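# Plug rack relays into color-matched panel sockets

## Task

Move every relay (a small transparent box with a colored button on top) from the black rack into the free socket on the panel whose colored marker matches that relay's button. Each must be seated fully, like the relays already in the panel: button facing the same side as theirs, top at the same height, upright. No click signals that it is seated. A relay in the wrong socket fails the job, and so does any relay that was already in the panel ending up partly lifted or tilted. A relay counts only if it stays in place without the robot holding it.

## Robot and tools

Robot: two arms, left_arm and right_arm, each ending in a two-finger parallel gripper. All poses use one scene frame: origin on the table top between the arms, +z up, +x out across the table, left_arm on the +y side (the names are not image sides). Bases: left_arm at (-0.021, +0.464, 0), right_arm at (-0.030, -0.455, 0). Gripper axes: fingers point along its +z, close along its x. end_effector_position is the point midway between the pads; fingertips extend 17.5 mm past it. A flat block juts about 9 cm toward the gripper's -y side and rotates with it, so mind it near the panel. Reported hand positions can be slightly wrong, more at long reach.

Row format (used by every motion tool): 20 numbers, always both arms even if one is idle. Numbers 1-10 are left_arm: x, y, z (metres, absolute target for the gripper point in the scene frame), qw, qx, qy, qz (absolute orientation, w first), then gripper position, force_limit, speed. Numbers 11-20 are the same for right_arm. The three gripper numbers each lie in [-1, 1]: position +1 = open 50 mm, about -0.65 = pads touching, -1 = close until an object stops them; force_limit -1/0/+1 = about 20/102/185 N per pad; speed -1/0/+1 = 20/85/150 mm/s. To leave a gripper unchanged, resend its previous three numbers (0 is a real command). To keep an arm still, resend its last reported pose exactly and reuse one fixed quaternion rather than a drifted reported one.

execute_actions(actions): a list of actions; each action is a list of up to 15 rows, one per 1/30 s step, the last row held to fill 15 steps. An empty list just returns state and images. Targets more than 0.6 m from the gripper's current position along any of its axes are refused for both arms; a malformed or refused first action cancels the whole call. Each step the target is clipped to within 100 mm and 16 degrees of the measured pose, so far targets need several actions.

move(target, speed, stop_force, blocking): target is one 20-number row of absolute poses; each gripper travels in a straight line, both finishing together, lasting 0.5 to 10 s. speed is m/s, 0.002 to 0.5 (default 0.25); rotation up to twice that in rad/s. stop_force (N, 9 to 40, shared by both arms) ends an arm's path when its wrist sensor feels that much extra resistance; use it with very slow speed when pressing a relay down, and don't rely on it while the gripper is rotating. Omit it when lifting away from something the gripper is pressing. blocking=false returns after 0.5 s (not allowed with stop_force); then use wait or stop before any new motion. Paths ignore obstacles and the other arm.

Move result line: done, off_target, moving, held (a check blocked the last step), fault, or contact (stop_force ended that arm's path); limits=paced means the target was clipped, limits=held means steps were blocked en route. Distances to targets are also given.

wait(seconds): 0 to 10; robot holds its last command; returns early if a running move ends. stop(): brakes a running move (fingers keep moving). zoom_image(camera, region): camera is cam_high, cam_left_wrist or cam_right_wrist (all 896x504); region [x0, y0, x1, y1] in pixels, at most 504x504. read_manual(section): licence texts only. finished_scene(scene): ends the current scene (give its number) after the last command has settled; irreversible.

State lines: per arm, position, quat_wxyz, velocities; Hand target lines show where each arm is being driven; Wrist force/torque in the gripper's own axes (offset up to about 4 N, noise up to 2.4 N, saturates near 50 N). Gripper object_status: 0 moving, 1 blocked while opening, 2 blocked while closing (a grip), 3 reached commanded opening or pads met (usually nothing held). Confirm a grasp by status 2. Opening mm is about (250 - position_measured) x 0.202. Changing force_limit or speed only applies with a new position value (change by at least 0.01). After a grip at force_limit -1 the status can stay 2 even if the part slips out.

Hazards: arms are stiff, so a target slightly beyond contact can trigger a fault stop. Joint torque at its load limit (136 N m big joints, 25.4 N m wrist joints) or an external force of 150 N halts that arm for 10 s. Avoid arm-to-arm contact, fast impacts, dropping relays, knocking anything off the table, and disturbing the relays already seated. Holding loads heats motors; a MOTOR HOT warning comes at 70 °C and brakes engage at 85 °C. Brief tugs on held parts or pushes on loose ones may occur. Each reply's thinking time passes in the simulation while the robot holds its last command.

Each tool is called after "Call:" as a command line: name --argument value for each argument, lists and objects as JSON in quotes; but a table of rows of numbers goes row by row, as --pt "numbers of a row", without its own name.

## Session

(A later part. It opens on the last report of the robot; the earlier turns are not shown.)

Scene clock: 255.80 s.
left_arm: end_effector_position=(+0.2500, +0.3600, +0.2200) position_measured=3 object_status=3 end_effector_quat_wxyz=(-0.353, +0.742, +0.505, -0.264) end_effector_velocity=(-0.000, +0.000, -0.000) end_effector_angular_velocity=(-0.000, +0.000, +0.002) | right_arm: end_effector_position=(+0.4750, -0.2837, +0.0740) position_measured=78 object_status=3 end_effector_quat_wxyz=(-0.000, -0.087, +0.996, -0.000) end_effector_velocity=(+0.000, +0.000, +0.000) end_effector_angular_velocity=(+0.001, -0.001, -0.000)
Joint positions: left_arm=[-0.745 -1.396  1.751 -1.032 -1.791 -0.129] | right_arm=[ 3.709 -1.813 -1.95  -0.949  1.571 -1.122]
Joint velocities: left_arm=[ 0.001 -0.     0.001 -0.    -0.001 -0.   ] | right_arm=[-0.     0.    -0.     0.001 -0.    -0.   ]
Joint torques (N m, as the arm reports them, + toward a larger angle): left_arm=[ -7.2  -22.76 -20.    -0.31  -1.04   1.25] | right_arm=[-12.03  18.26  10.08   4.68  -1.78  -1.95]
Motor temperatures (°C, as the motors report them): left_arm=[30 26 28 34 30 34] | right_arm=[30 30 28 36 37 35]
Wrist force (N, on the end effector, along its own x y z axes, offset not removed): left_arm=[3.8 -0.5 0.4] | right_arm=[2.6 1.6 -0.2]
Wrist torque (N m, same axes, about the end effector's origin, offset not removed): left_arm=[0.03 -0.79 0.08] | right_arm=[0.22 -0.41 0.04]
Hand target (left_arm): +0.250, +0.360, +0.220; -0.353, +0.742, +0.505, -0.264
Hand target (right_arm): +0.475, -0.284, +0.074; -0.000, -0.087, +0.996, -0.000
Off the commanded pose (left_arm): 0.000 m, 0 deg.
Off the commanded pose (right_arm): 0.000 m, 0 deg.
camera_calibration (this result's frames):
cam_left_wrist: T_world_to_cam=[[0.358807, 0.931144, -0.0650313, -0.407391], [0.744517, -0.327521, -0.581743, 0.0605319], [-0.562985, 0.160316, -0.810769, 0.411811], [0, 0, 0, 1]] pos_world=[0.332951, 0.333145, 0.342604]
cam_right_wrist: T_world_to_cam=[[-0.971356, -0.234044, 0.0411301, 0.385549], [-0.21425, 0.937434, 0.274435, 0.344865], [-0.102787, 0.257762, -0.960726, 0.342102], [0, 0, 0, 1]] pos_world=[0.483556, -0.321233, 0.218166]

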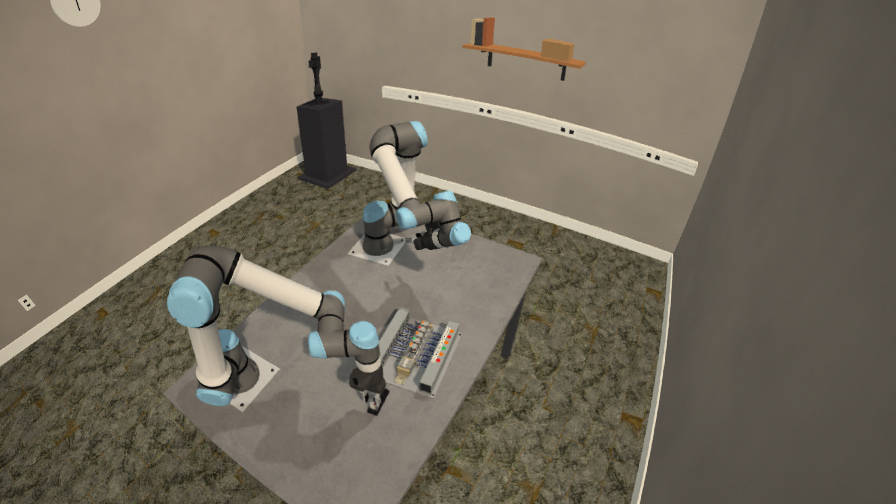

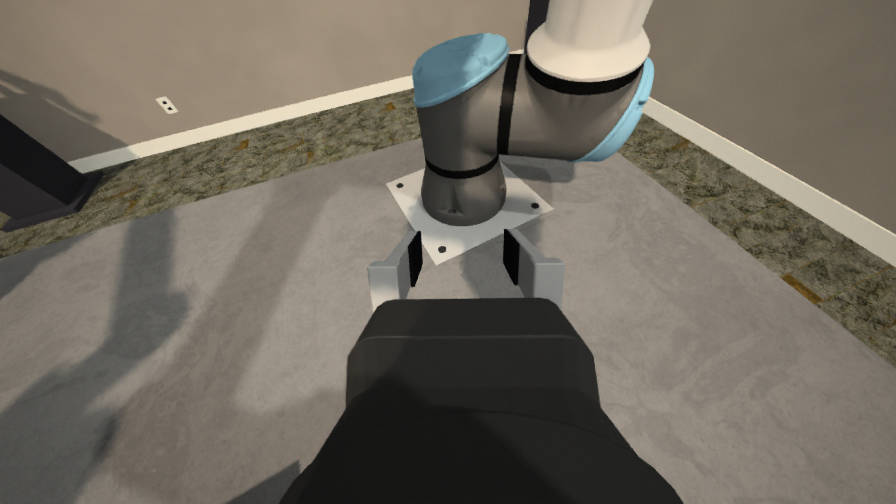

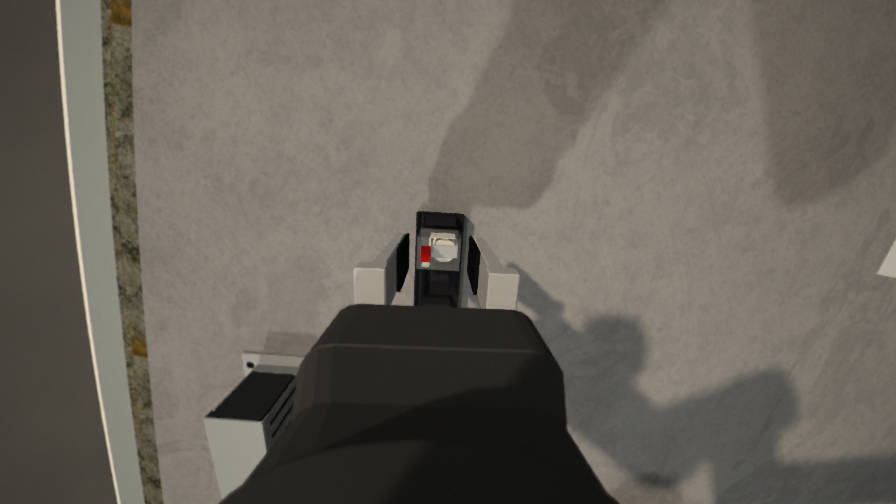

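Call:
move --target '[0.25,0.36,0.22,-0.353,0.742,0.505,-0.264,1,0,0,0.4749,-0.2837,0.050,0,-0.0872,0.9962,0,0.5,0,-0.3]' --speed 0.025 --stop_force 15

Call:
execute_actions --actions '[[[0.25,0.36,0.22,-0.353,0.742,0.505,-0.264,1,0,0,0.4749,-0.2837,0.050,0,-0.0872,0.9962,0,-1,0,-0.5]],[[0.25,0.36,0.22,-0.353,0.742,0.505,-0.264,1,0,0,0.4749,-0.2837,0.050,0,-0.0872,0.9962,0,-1,0,-0.5]]]'

Scene clock: 259.37 s.
left_arm: end_effector_position=(+0.2500, +0.3600, +0.2200) position_measured=3 object_status=3 end_effector_quat_wxyz=(-0.353, +0.742, +0.505, -0.264) end_effector_velocity=(-0.001, +0.000, -0.001) end_effector_angular_velocity=(+0.000, +0.002, +0.000) | right_arm: end_effector_position=(+0.4749, -0.2838, +0.0502) position_measured=78 object_status=3 end_effector_quat_wxyz=(-0.000, -0.087, +0.996, -0.000) end_effector_velocity=(+0.000, +0.000, -0.002) end_effector_angular_velocity=(+0.001, -0.001, +0.000)
Joint positions: left_arm=[-0.745 -1.396  1.751 -1.032 -1.791 -0.129] | right_arm=[ 3.709 -1.85  -1.977 -0.886  1.571 -1.122]
Joint velocities: left_arm=[ 0.     0.     0.002 -0.001 -0.001  0.001] | right_arm=[ 0.    -0.003 -0.003  0.007  0.    -0.   ]
Joint torques (N m, as the arm reports them, + toward a larger angle): left_arm=[ -7.65 -23.98 -21.05  -0.5   -0.84   1.32] | right_arm=[10.2  19.77 12.05  4.78 -1.36  2.34]
Motor temperatures (°C, as the motors report them): left_arm=[30 26 28 34 30 34] | right_arm=[30 30 28 36 37 35]
Wrist force (N, on the end effector, along its own x y z axes, offset not removed): left_arm=[2.3 -0.7 1.0] | right_arm=[1.4 1.4 1.1]
Wrist torque (N m, same axes, about the end effector's origin, offset not removed): left_arm=[0.02 -0.57 0.03] | right_arm=[0.39 -0.23 0.04]
Hand target (left_arm): +0.250, +0.360, +0.220; -0.353, +0.742, +0.505, -0.264
Hand target (right_arm): +0.475, -0.284, +0.050; -0.000, -0.087, +0.996, -0.000
Off the commanded pose (left_arm): 0.000 m, 0 deg.
Off the commanded pose (right_arm): 0.000 m, 0 deg.
move: done
camera_calibration (this result's frames):
cam_left_wrist: T_world_to_cam=[[0.358807, 0.931144, -0.0650313, -0.407391], [0.744517, -0.327521, -0.581743, 0.060532], [-0.562986, 0.160317, -0.810769, 0.411811], [0, 0, 0, 1]] pos_world=[0.332951, 0.333145, 0.342604]
cam_right_wrist: T_world_to_cam=[[-0.971381, -0.233935, 0.0411442, 0.386468], [-0.214142, 0.93746, 0.274429, 0.351383], [-0.10277, 0.257765, -0.960727, 0.319269], [0, 0, 0, 1]] pos_world=[0.483465, -0.321295, 0.194399]

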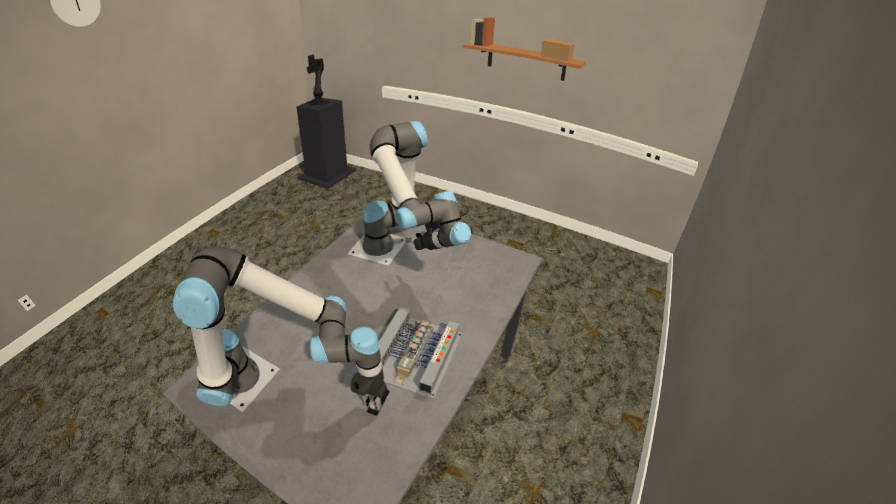

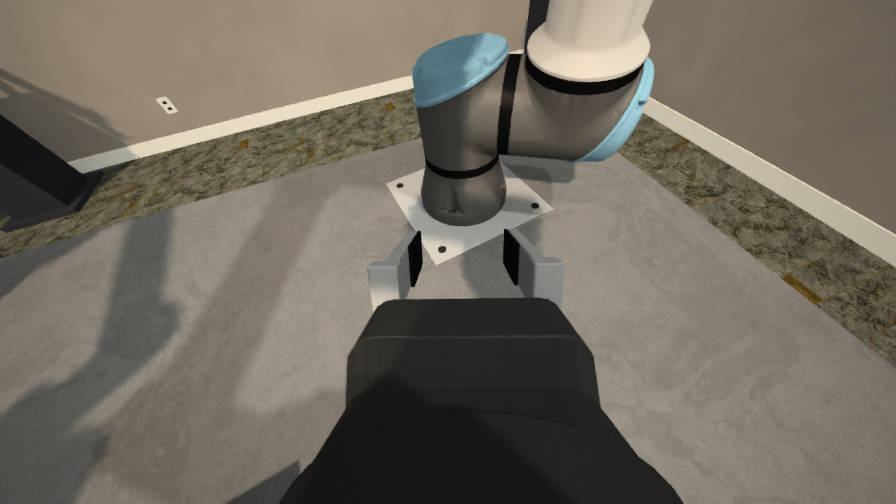

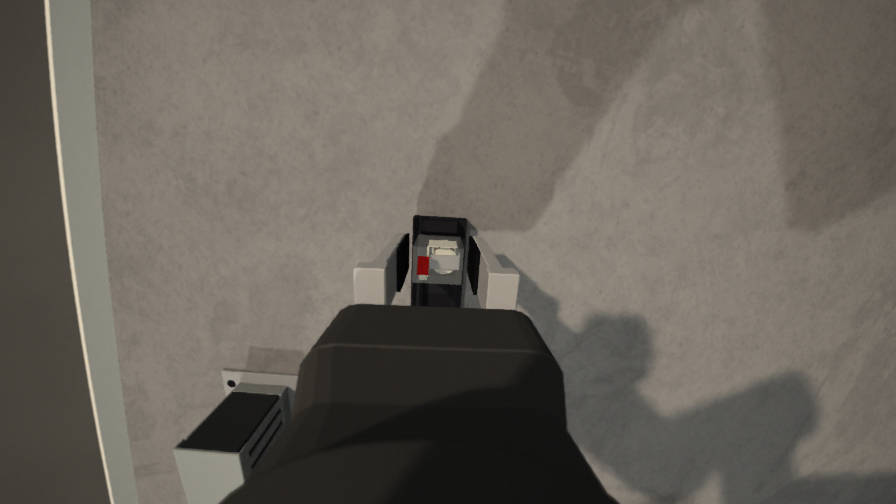

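Scene clock: 260.37 s.
left_arm: end_effector_position=(+0.2500, +0.3600, +0.2200) position_measured=3 object_status=3 end_effector_quat_wxyz=(-0.353, +0.742, +0.505, -0.264) end_effector_velocity=(-0.000, +0.000, -0.000) end_effector_angular_velocity=(+0.000, +0.001, -0.000) | right_arm: end_effector_position=(+0.4749, -0.2837, +0.0500) position_measured=122 object_status=2 end_effector_quat_wxyz=(+0.000, -0.087, +0.996, +0.000) end_effector_velocity=(-0.000, -0.000, -0.000) end_effector_angular_velocity=(-0.001, +0.001, +0.000)
Joint positions: left_arm=[-0.745 -1.396  1.751 -1.032 -1.791 -0.129] | right_arm=[ 3.709 -1.851 -1.977 -0.885  1.571 -1.122]
Joint velocities: left_arm=[ 0.     0.     0.001 -0.     0.     0.   ] | right_arm=[ 0.    -0.     0.    -0.001 -0.     0.   ]
Joint torques (N m, as the arm reports them, + toward a larger angle): left_arm=[ -7.   -23.64 -19.9   -0.6   -1.06   1.22] | right_arm=[14.71 17.96  7.59  4.77 -1.16  2.32]
Motor temperatures (°C, as the motors report them): left_arm=[30 26 28 34 30 34] | right_arm=[30 30 28 36 37 35]
Wrist force (N, on the end effector, along its own x y z axes, offset not removed): left_arm=[2.5 0.1 0.1] | right_arm=[1.8 0.9 -3.1]
Wrist torque (N m, same axes, about the end effector's origin, offset not removed): left_arm=[0.11 -0.65 0.06] | right_arm=[0.33 -0.21 0.07]
Hand target (left_arm): +0.250, +0.360, +0.220; -0.353, +0.742, +0.505, -0.264
Hand target (right_arm): +0.475, -0.284, +0.050; +0.000, -0.087, +0.996, -0.000
Off the commanded pose (left_arm): 0.000 m, 0 deg.
Off the commanded pose (right_arm): 0.000 m, 0 deg.
camera_calibration (this result's frames):
cam_left_wrist: T_world_to_cam=[[0.358807, 0.931144, -0.0650311, -0.407391], [0.744516, -0.327521, -0.581743, 0.0605321], [-0.562986, 0.160317, -0.810769, 0.411811], [0, 0, 0, 1]] pos_world=[0.332951, 0.333145, 0.342604]
cam_right_wrist: T_world_to_cam=[[-0.971356, -0.234044, 0.041122, 0.386491], [-0.214252, 0.937433, 0.274438, 0.351412], [-0.10278, 0.257767, -0.960725, 0.319017], [0, 0, 0, 1]] pos_world=[0.483499, -0.321202, 0.194154]

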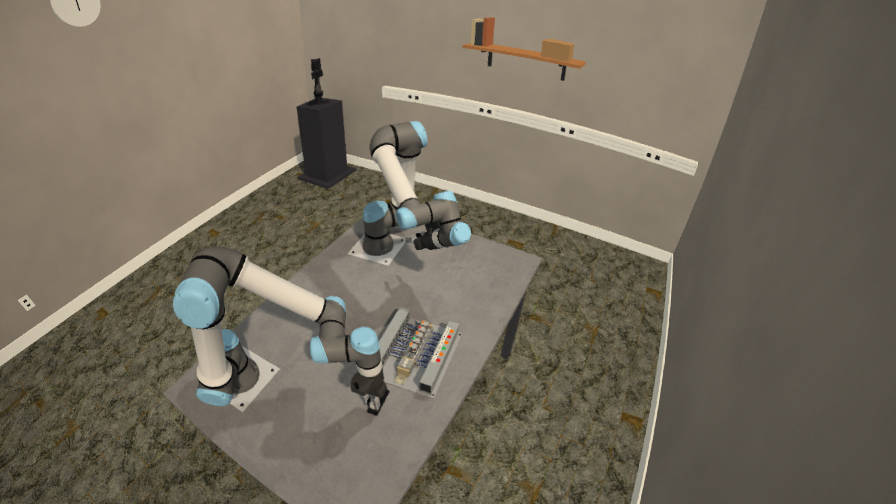

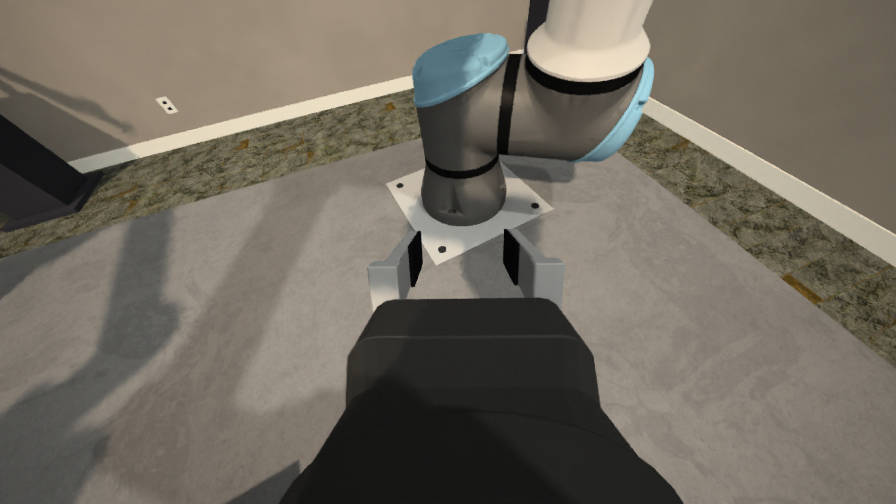

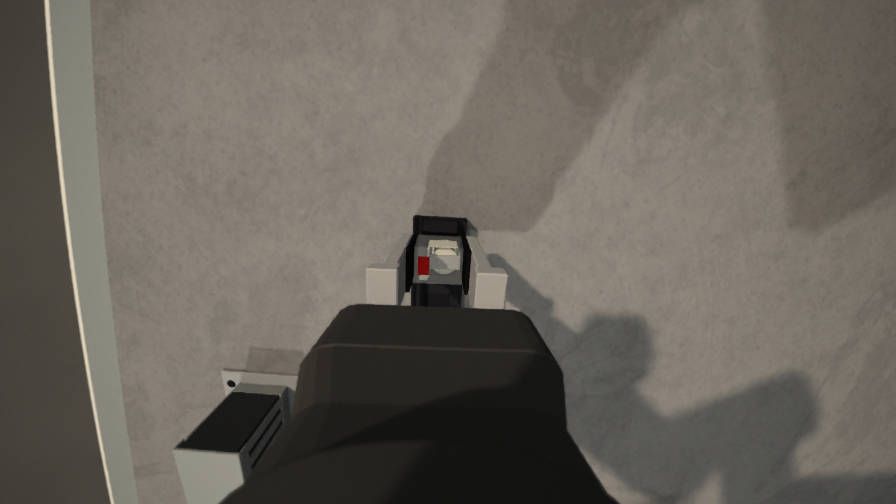

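Call:
move --target '[0.25,0.36,0.22,-0.353,0.742,0.505,-0.264,1,0,0,0.4749,-0.2837,0.095,0,-0.0872,0.9962,0,-1,0,-0.5]' --speed 0.07

Call:
zoom_image --camera "cam_right_wrist" --region '[340,150,540,330]'

Scene clock: 263.30 s.
left_arm: end_effector_position=(+0.2500, +0.3600, +0.2200) position_measured=3 object_status=3 end_effector_quat_wxyz=(-0.353, +0.742, +0.505, -0.264) end_effector_velocity=(+0.000, -0.000, +0.000) end_effector_angular_velocity=(-0.000, -0.000, -0.000) | right_arm: end_effector_position=(+0.4750, -0.2836, +0.0947) position_measured=122 object_status=2 end_effector_quat_wxyz=(+0.000, -0.087, +0.996, -0.000) end_effector_velocity=(+0.000, +0.000, +0.002) end_effector_angular_velocity=(+0.000, -0.000, -0.000)
Joint positions: left_arm=[-0.745 -1.396  1.751 -1.032 -1.791 -0.129] | right_arm=[ 3.709 -1.784 -1.924 -1.004  1.571 -1.122]
Joint velocities: left_arm=[-0.    -0.    -0.001  0.001 -0.     0.   ] | right_arm=[-0.     0.003  0.003 -0.006  0.    -0.   ]
Joint torques (N m, as the arm reports them, + toward a larger angle): left_arm=[ -7.36 -22.22 -20.15  -0.6   -0.77   1.12] | right_arm=[ 6.74 46.15 33.32  1.62 -1.29 -0.51]
Motor temperatures (°C, as the motors report them): left_arm=[30 26 28 34 30 34] | right_arm=[30 30 28 36 37 35]
Wrist force (N, on the end effector, along its own x y z axes, offset not removed): left_arm=[3.5 0.1 -0.7] | right_arm=[1.2 0.2 0.2]
Wrist torque (N m, same axes, about the end effector's origin, offset not removed): left_arm=[0.10 -0.70 0.05] | right_arm=[0.05 -0.24 0.00]
Hand target (left_arm): +0.250, +0.360, +0.220; -0.353, +0.742, +0.505, -0.264
Hand target (right_arm): +0.475, -0.284, +0.095; +0.000, -0.087, +0.996, +0.000
Off the commanded pose (left_arm): 0.000 m, 0 deg.
Off the commanded pose (right_arm): 0.000 m, 0 deg.
move: done
camera_calibration (this result's frames):
cam_left_wrist: T_world_to_cam=[[0.358807, 0.931144, -0.0650314, -0.407391], [0.744517, -0.327521, -0.581743, 0.0605321], [-0.562985, 0.160316, -0.810769, 0.411811], [0, 0, 0, 1]] pos_world=[0.332951, 0.333145, 0.342604]
cam_right_wrist: T_world_to_cam=[[-0.971357, -0.234048, 0.0410819, 0.38476], [-0.214269, 0.937437, 0.27441, 0.339118], [-0.102737, 0.257748, -0.960735, 0.361954], [0, 0, 0, 1]] pos_world=[0.483588, -0.321142, 0.238878]

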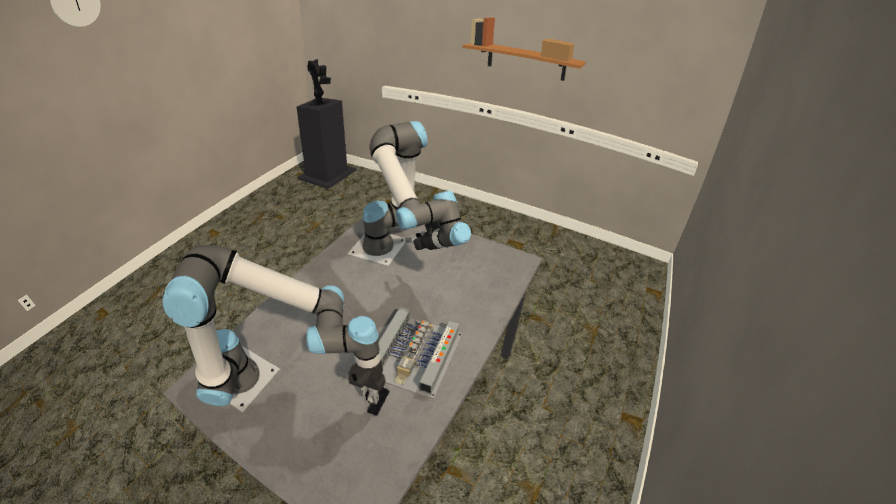

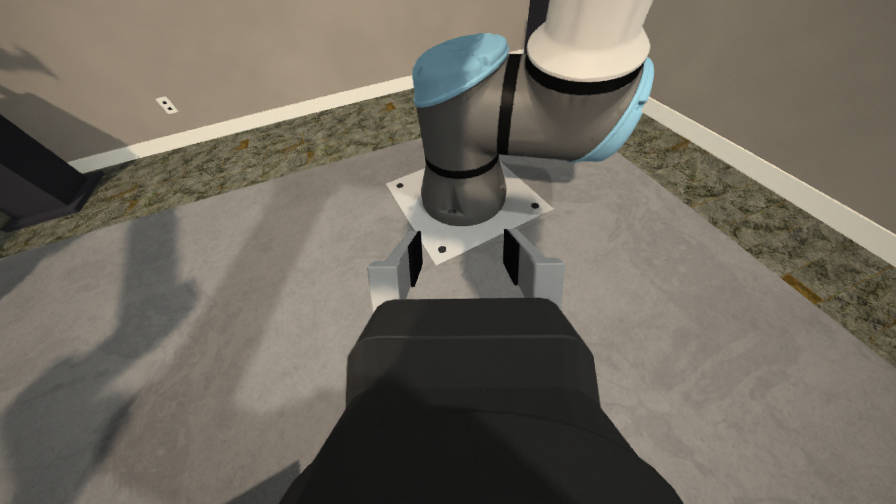

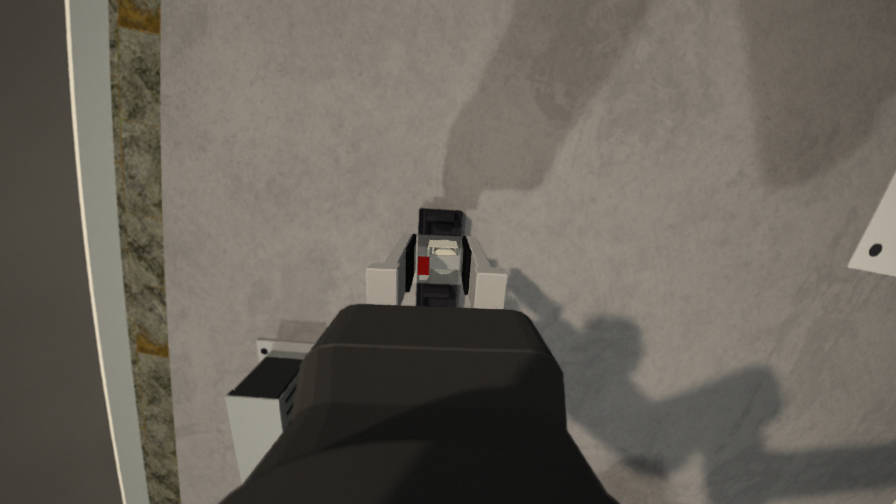

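Region (340, 150, 540, 330) of cam_right_wrist's 896x504 image, scaled by 2.520, with more detail than that image has; it fills the top 454 rows of this view, and the rest is white.

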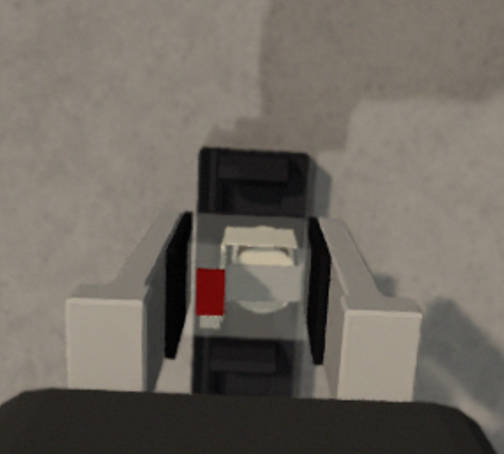

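Call:
move --target '[0.25,0.36,0.22,-0.353,0.742,0.505,-0.264,1,0,0,0.468,-0.15,0.15,0,0.6428,0.7660,0,-1,0,-0.5]' --speed 0.4

Call:
move --target '[0.25,0.36,0.22,-0.353,0.742,0.505,-0.264,1,0,0,0.4730,-0.0367,0.125,0,0.99692,0.07846,0,-1,0,-0.5]' --speed 0.4

Scene clock: 267.80 s.
left_arm: end_effector_position=(+0.2500, +0.3600, +0.2200) position_measured=3 object_status=3 end_effector_quat_wxyz=(-0.353, +0.742, +0.505, -0.264) end_effector_velocity=(+0.001, -0.000, -0.000) end_effector_angular_velocity=(-0.001, -0.002, +0.000) | right_arm: end_effector_position=(+0.4683, -0.1500, +0.1499) position_measured=122 object_status=2 end_effector_quat_wxyz=(+0.000, +0.642, +0.767, -0.000) end_effector_velocity=(-0.000, +0.001, +0.000) end_effector_angular_velocity=(-0.002, +0.000, -0.014)
Joint positions: left_arm=[-0.745 -1.396  1.751 -1.032 -1.791 -0.129] | right_arm=[ 3.841 -1.878 -1.643 -1.192  1.571  0.579]
Joint velocities: left_arm=[ 0.    -0.    -0.001 -0.001  0.    -0.   ] | right_arm=[ 0.001 -0.001  0.002 -0.003 -0.001  0.016]
Joint torques (N m, as the arm reports them, + toward a larger angle): left_arm=[ -7.54 -23.08 -20.3   -0.52  -0.87   1.23] | right_arm=[14.29 25.24 35.02  1.77 -2.12  2.09]
Motor temperatures (°C, as the motors report them): left_arm=[30 26 28 34 30 34] | right_arm=[30 30 28 36 37 35]
Wrist force (N, on the end effector, along its own x y z axes, offset not removed): left_arm=[2.8 0.8 0.9] | right_arm=[0.5 1.2 0.1]
Wrist torque (N m, same axes, about the end effector's origin, offset not removed): left_arm=[0.25 -0.72 0.13] | right_arm=[0.28 -0.05 0.04]
Hand target (left_arm): +0.250, +0.360, +0.220; -0.353, +0.742, +0.505, -0.264
Hand target (right_arm): +0.468, -0.150, +0.150; +0.000, +0.643, +0.766, -0.000
Off the commanded pose (left_arm): 0.000 m, 0 deg.
Off the commanded pose (right_arm): 0.000 m, 0 deg.
move: done
camera_calibration (this result's frames):
cam_left_wrist: T_world_to_cam=[[0.358807, 0.931144, -0.0650312, -0.407391], [0.744517, -0.327521, -0.581743, 0.0605321], [-0.562986, 0.160317, -0.810769, 0.411811], [0, 0, 0, 1]] pos_world=[0.332951, 0.333145, 0.342604]
cam_right_wrist: T_world_to_cam=[[-0.235417, 0.971029, 0.0410038, 0.243436], [0.937117, 0.215606, 0.274455, -0.450156], [0.257663, 0.103037, -0.960725, 0.187827], [0, 0, 0, 1]] pos_world=[0.430761, -0.15868, 0.294016]

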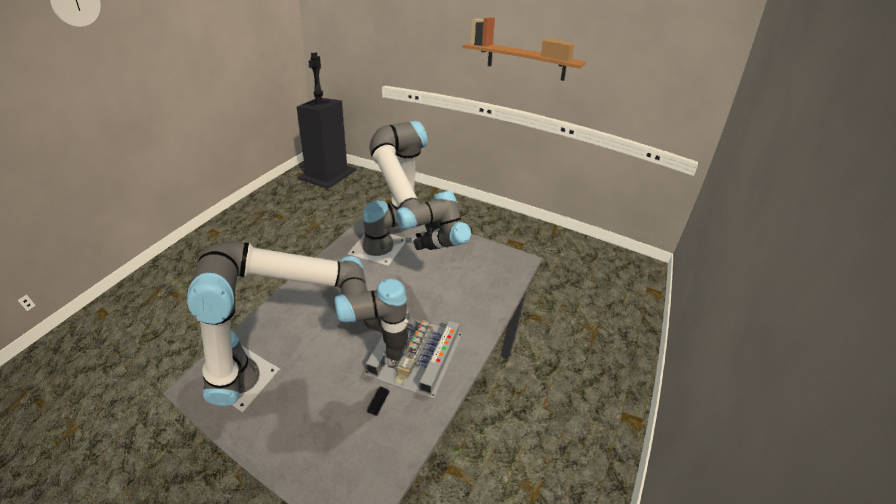

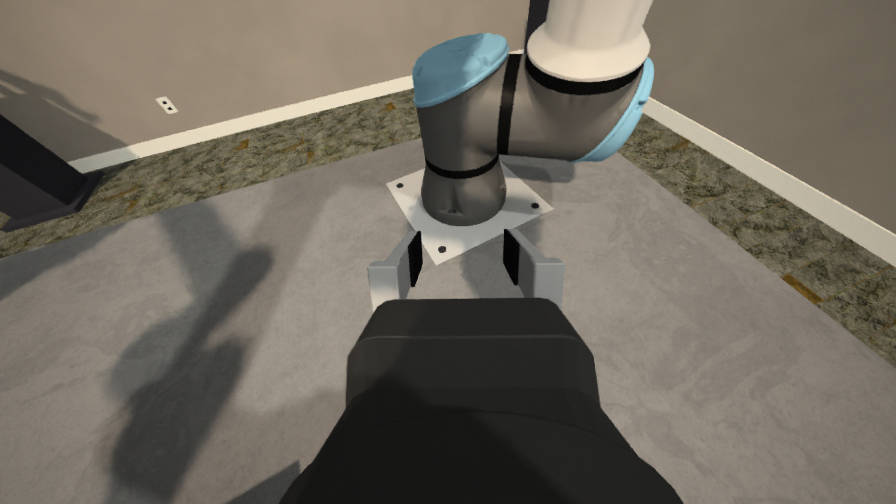

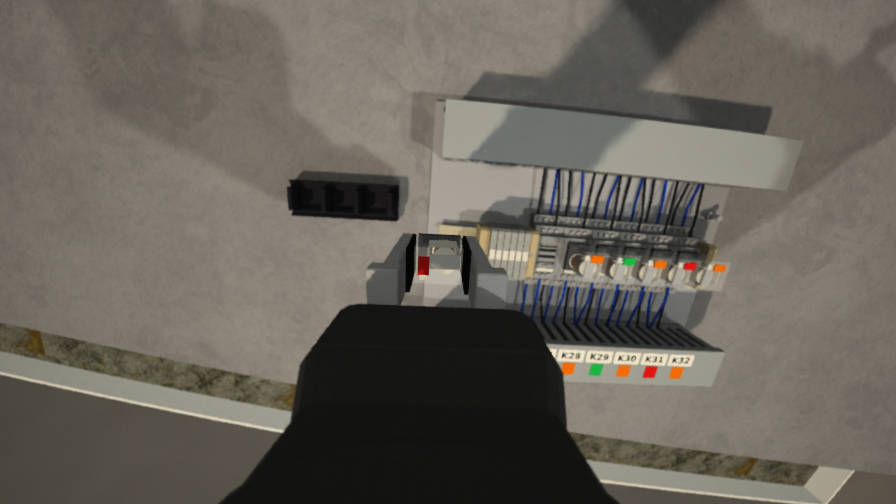

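Scene clock: 270.40 s.
left_arm: end_effector_position=(+0.2500, +0.3600, +0.2200) position_measured=3 object_status=3 end_effector_quat_wxyz=(-0.353, +0.742, +0.505, -0.264) end_effector_velocity=(-0.000, +0.001, -0.001) end_effector_angular_velocity=(+0.001, +0.000, -0.001) | right_arm: end_effector_position=(+0.4731, -0.0369, +0.1249) position_measured=122 object_status=2 end_effector_quat_wxyz=(+0.000, +0.997, +0.079, +0.000) end_effector_velocity=(-0.000, +0.000, -0.001) end_effector_angular_velocity=(-0.003, +0.001, -0.014)
Joint positions: left_arm=[-0.745 -1.396  1.751 -1.032 -1.791 -0.129] | right_arm=[ 3.955 -1.977 -1.573 -1.163  1.571  2.281]
Joint velocities: left_arm=[ 0.    -0.     0.002 -0.001  0.001 -0.   ] | right_arm=[ 0.002 -0.001  0.001 -0.002 -0.001  0.016]
Joint torques (N m, as the arm reports them, + toward a larger angle): left_arm=[ -7.26 -23.24 -19.81  -0.61  -0.78   1.38] | right_arm=[14.05 29.44 34.24  2.   -1.81  2.47]
Motor temperatures (°C, as the motors report them): left_arm=[30 26 28 34 30 34] | right_arm=[30 30 28 36 37 35]
Wrist force (N, on the end effector, along its own x y z axes, offset not removed): left_arm=[3.2 -1.9 0.0] | right_arm=[2.0 1.0 0.2]
Wrist torque (N m, same axes, about the end effector's origin, offset not removed): left_arm=[-0.27 -0.68 0.05] | right_arm=[0.35 -0.33 0.02]
Hand target (left_arm): +0.250, +0.360, +0.220; -0.353, +0.742, +0.505, -0.264
Hand target (right_arm): +0.473, -0.037, +0.125; +0.000, +0.997, +0.078, +0.000
Off the commanded pose (left_arm): 0.000 m, 0 deg.
Off the commanded pose (right_arm): 0.000 m, 0 deg.
move: done
camera_calibration (this result's frames):
cam_left_wrist: T_world_to_cam=[[0.358807, 0.931144, -0.0650312, -0.407391], [0.744517, -0.327521, -0.581743, 0.0605319], [-0.562986, 0.160316, -0.810769, 0.411811], [0, 0, 0, 1]] pos_world=[0.332951, 0.333145, 0.342604]
cam_right_wrist: T_world_to_cam=[[0.974966, 0.218521, 0.0411121, -0.464665], [0.199266, -0.940705, 0.274531, -0.165834], [0.0986652, -0.259466, -0.960699, 0.212784], [0, 0, 0, 1]] pos_world=[0.465083, 0.000748583, 0.269051]

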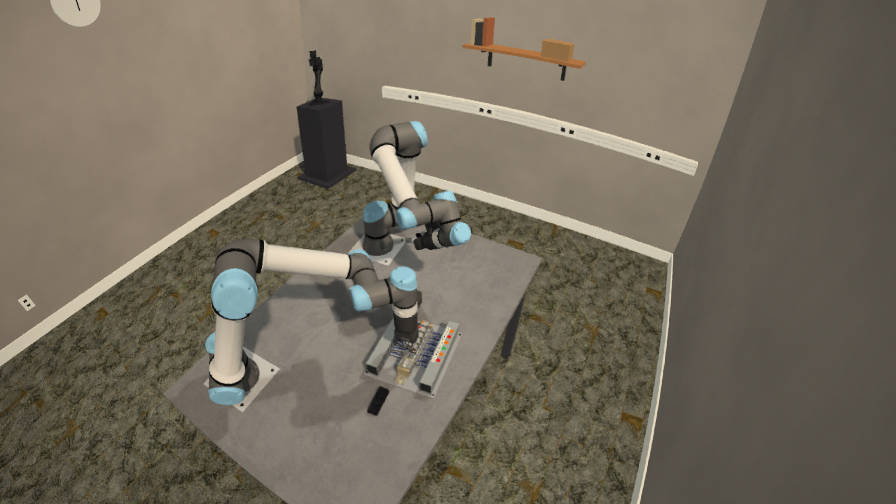

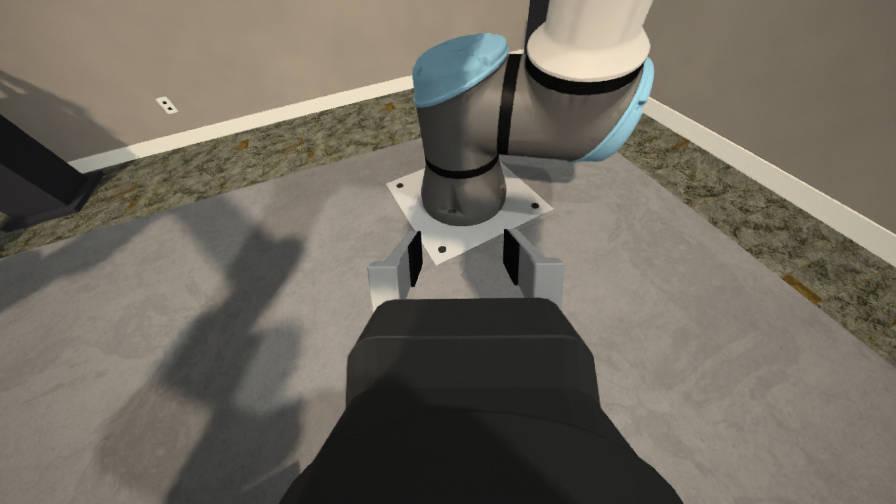

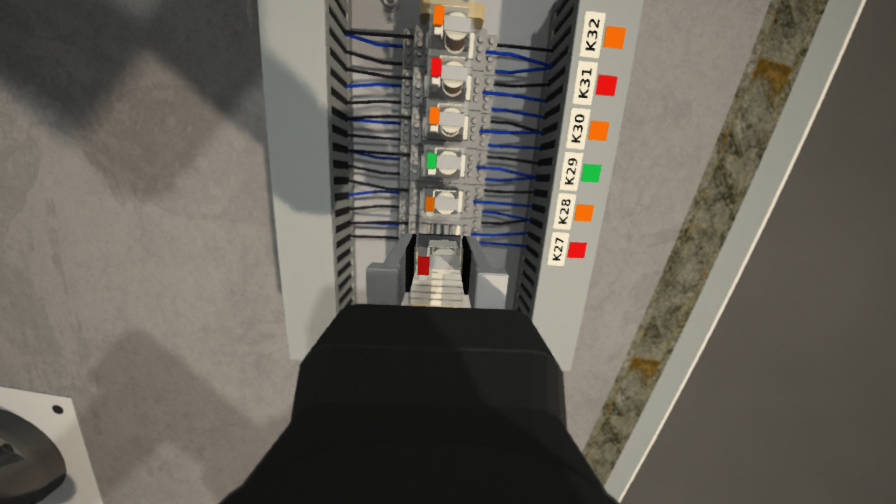

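Call:
move --target '[0.25,0.36,0.22,-0.353,0.742,0.505,-0.264,1,0,0,0.4730,-0.0367,0.090,0,0.99692,0.07846,0,-1,0,-0.5]' --speed 0.1 --stop_force 15

Call:
zoom_image --camera "cam_right_wrist" --region '[360,110,540,320]'

Scene clock: 273.83 s.
left_arm: end_effector_position=(+0.2500, +0.3600, +0.2200) position_measured=3 object_status=3 end_effector_quat_wxyz=(-0.353, +0.742, +0.505, -0.264) end_effector_velocity=(+0.000, +0.000, -0.000) end_effector_angular_velocity=(+0.000, -0.001, -0.001) | right_arm: end_effector_position=(+0.4729, -0.0368, +0.0903) position_measured=122 object_status=2 end_effector_quat_wxyz=(+0.000, +0.997, +0.078, -0.000) end_effector_velocity=(-0.000, -0.000, -0.003) end_effector_angular_velocity=(-0.002, +0.001, +0.000)
Joint positions: left_arm=[-0.745 -1.396  1.751 -1.032 -1.791 -0.129] | right_arm=[ 3.955 -2.012 -1.618 -1.083  1.571  2.283]
Joint velocities: left_arm=[-0.     0.    -0.    -0.     0.001 -0.   ] | right_arm=[ 0.    -0.003 -0.003  0.004 -0.     0.   ]
Joint torques (N m, as the arm reports them, + toward a larger angle): left_arm=[ -6.87 -23.61 -20.51  -0.94  -0.8    1.23] | right_arm=[13.08 30.24 12.8   4.65  1.45  2.62]
Motor temperatures (°C, as the motors report them): left_arm=[30 26 28 34 30 34] | right_arm=[30 30 28 36 37 35]
Wrist force (N, on the end effector, along its own x y z axes, offset not removed): left_arm=[2.4 -1.4 0.0] | right_arm=[1.9 1.3 0.7]
Wrist torque (N m, same axes, about the end effector's origin, offset not removed): left_arm=[-0.12 -0.55 0.06] | right_arm=[0.26 -0.32 -0.05]
Hand target (left_arm): +0.250, +0.360, +0.220; -0.353, +0.742, +0.505, -0.264
Hand target (right_arm): +0.473, -0.037, +0.090; +0.000, +0.997, +0.078, -0.000
Off the commanded pose (left_arm): 0.000 m, 0 deg.
Off the commanded pose (right_arm): 0.000 m, 0 deg.
move: done
camera_calibration (this result's frames):
cam_left_wrist: T_world_to_cam=[[0.358807, 0.931144, -0.0650311, -0.407391], [0.744517, -0.327521, -0.581743, 0.060532], [-0.562985, 0.160317, -0.810769, 0.411811], [0, 0, 0, 1]] pos_world=[0.332951, 0.333145, 0.342604]
cam_right_wrist: T_world_to_cam=[[0.975311, 0.216978, 0.0411053, -0.463345], [0.197786, -0.941039, 0.274458, -0.155483], [0.098233, -0.259552, -0.96072, 0.179763], [0, 0, 0, 1]] pos_world=[0.464999, 0.000878015, 0.234421]

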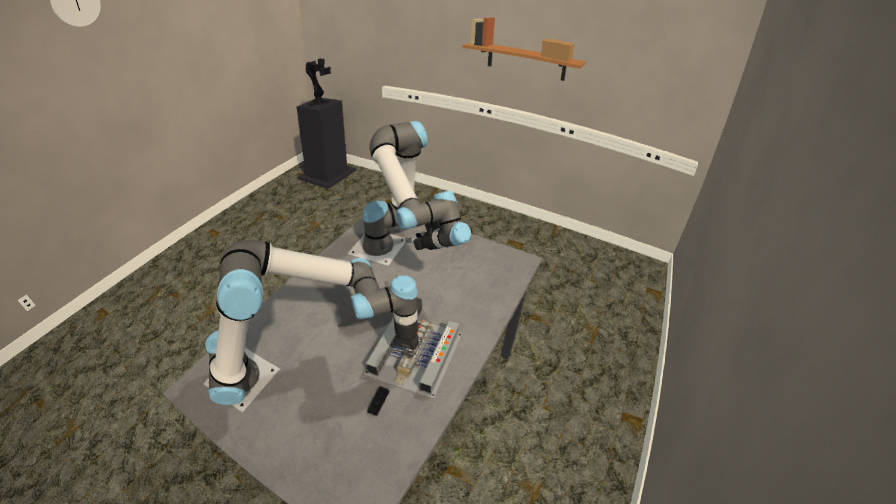

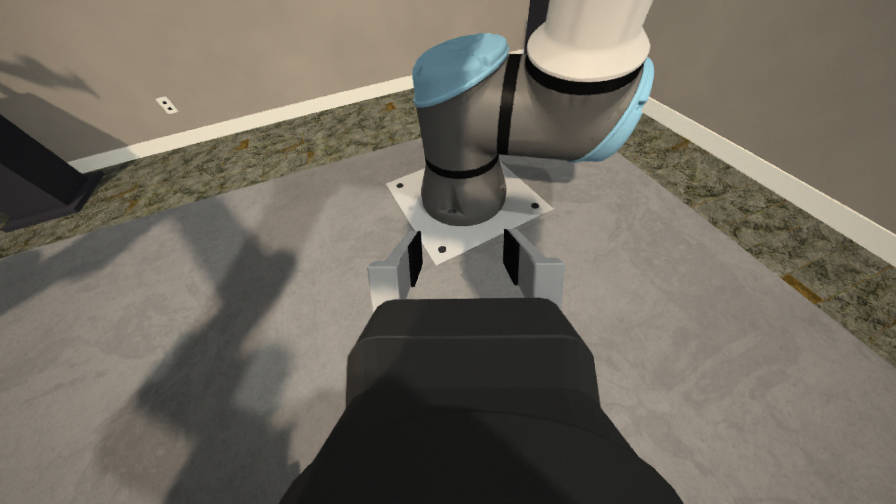

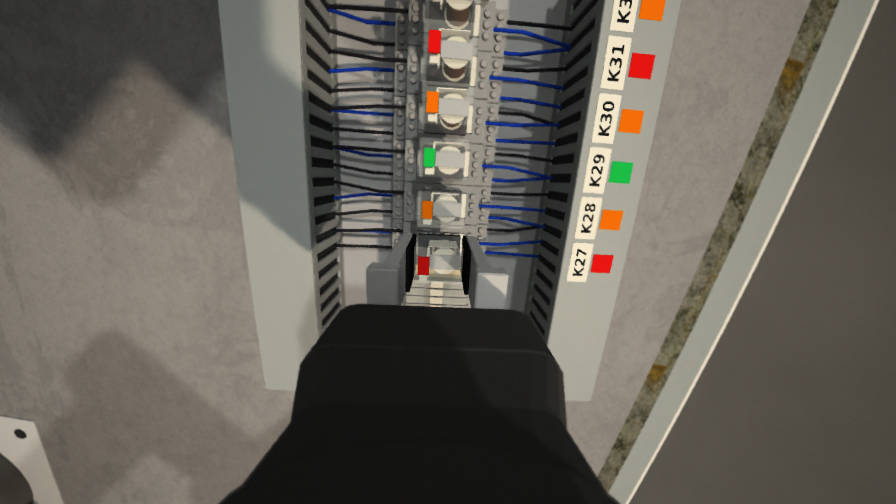

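Region (360, 110, 540, 320) of cam_right_wrist's 896x504 image, scaled by 2.400, with more detail than that image has; it fills the left 432 columns of this view, and the rest is white.

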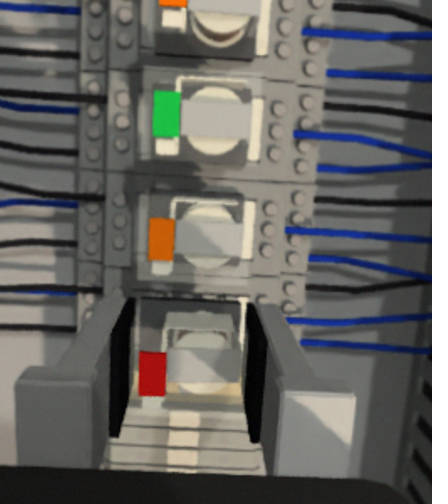

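Call:
move --target '[0.25,0.36,0.22,-0.353,0.742,0.505,-0.264,1,0,0,0.4730,-0.0367,0.081,0,0.99692,0.07846,0,-1,0,-0.5]' --speed 0.05 --stop_force 15

Call:
zoom_image --camera "cam_right_wrist" --region '[360,110,540,320]'

Scene clock: 284.40 s.
left_arm: end_effector_position=(+0.2500, +0.3600, +0.2200) position_measured=3 object_status=3 end_effector_quat_wxyz=(-0.353, +0.742, +0.505, -0.264) end_effector_velocity=(+0.001, -0.000, +0.001) end_effector_angular_velocity=(-0.001, -0.001, +0.000) | right_arm: end_effector_position=(+0.4730, -0.0367, +0.0813) position_measured=122 object_status=2 end_effector_quat_wxyz=(+0.000, +0.997, +0.078, -0.000) end_effector_velocity=(-0.000, -0.000, -0.003) end_effector_angular_velocity=(-0.001, +0.000, +0.000)
Joint positions: left_arm=[-0.745 -1.396  1.751 -1.032 -1.791 -0.129] | right_arm=[ 3.955 -2.022 -1.628 -1.062  1.571  2.283]
Joint velocities: left_arm=[ 0.    -0.    -0.002  0.001 -0.     0.   ] | right_arm=[ 0.    -0.004 -0.003  0.006 -0.    -0.   ]
Joint torques (N m, as the arm reports them, + toward a larger angle): left_arm=[ -6.66 -22.33 -19.54  -0.79  -0.67   1.39] | right_arm=[10.18 28.69  9.77  4.82  1.51  2.4 ]
Motor temperatures (°C, as the motors report them): left_arm=[30 26 28 34 30 34] | right_arm=[30 30 28 36 37 35]
Wrist force (N, on the end effector, along its own x y z axes, offset not removed): left_arm=[3.2 0.6 0.6] | right_arm=[2.9 0.8 0.3]
Wrist torque (N m, same axes, about the end effector's origin, offset not removed): left_arm=[0.32 -0.75 0.01] | right_arm=[0.20 -0.47 0.00]
Hand target (left_arm): +0.250, +0.360, +0.220; -0.353, +0.742, +0.505, -0.264
Hand target (right_arm): +0.473, -0.037, +0.081; +0.000, +0.997, +0.078, -0.000
Off the commanded pose (left_arm): 0.000 m, 0 deg.
Off the commanded pose (right_arm): 0.000 m, 0 deg.
move: done
camera_calibration (this result's frames):
cam_left_wrist: T_world_to_cam=[[0.358807, 0.931144, -0.0650313, -0.407391], [0.744517, -0.327521, -0.581743, 0.060532], [-0.562986, 0.160316, -0.810769, 0.411811], [0, 0, 0, 1]] pos_world=[0.332951, 0.333145, 0.342604]
cam_right_wrist: T_world_to_cam=[[0.975311, 0.216977, 0.0411083, -0.46303], [0.197785, -0.941041, 0.274448, -0.152975], [0.0982336, -0.259542, -0.960723, 0.171144], [0, 0, 0, 1]] pos_world=[0.465043, 0.000930136, 0.22544]

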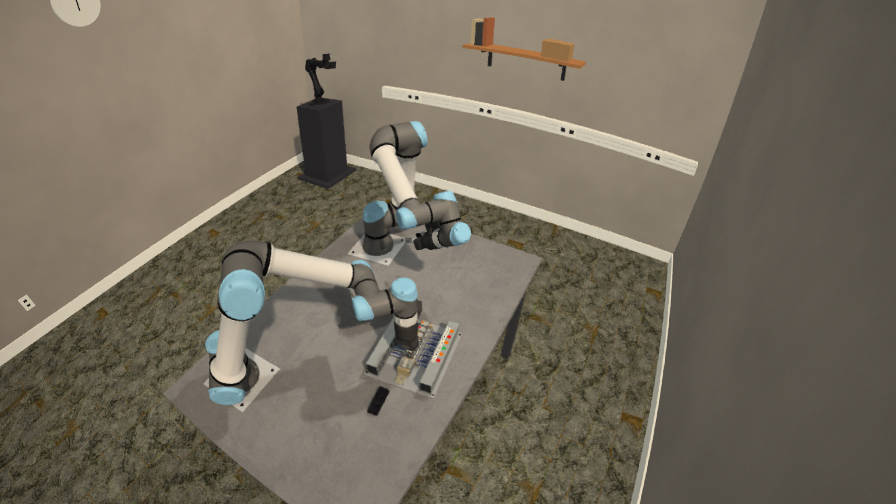

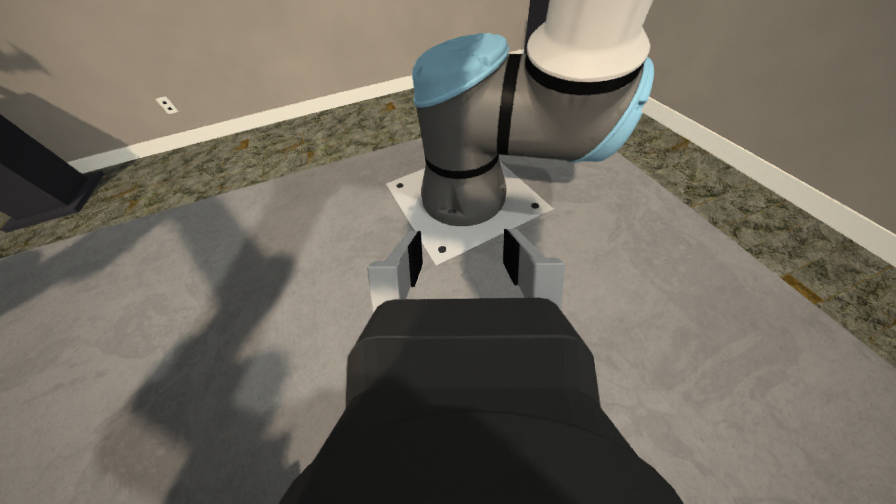

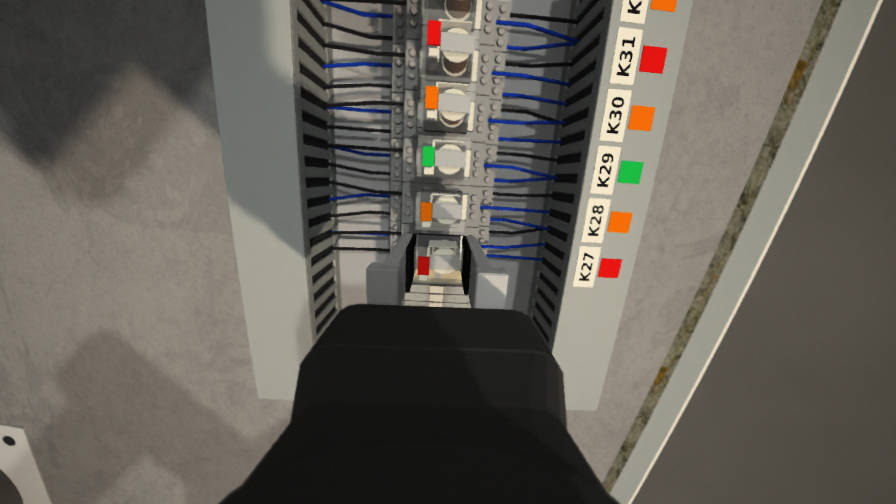

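Region (360, 110, 540, 320) of cam_right_wrist's 896x504 image, scaled by 2.400, with more detail than that image has; it fills the left 432 columns of this view, and the rest is white.

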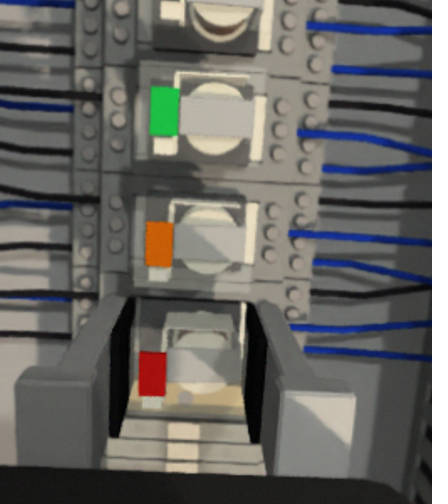

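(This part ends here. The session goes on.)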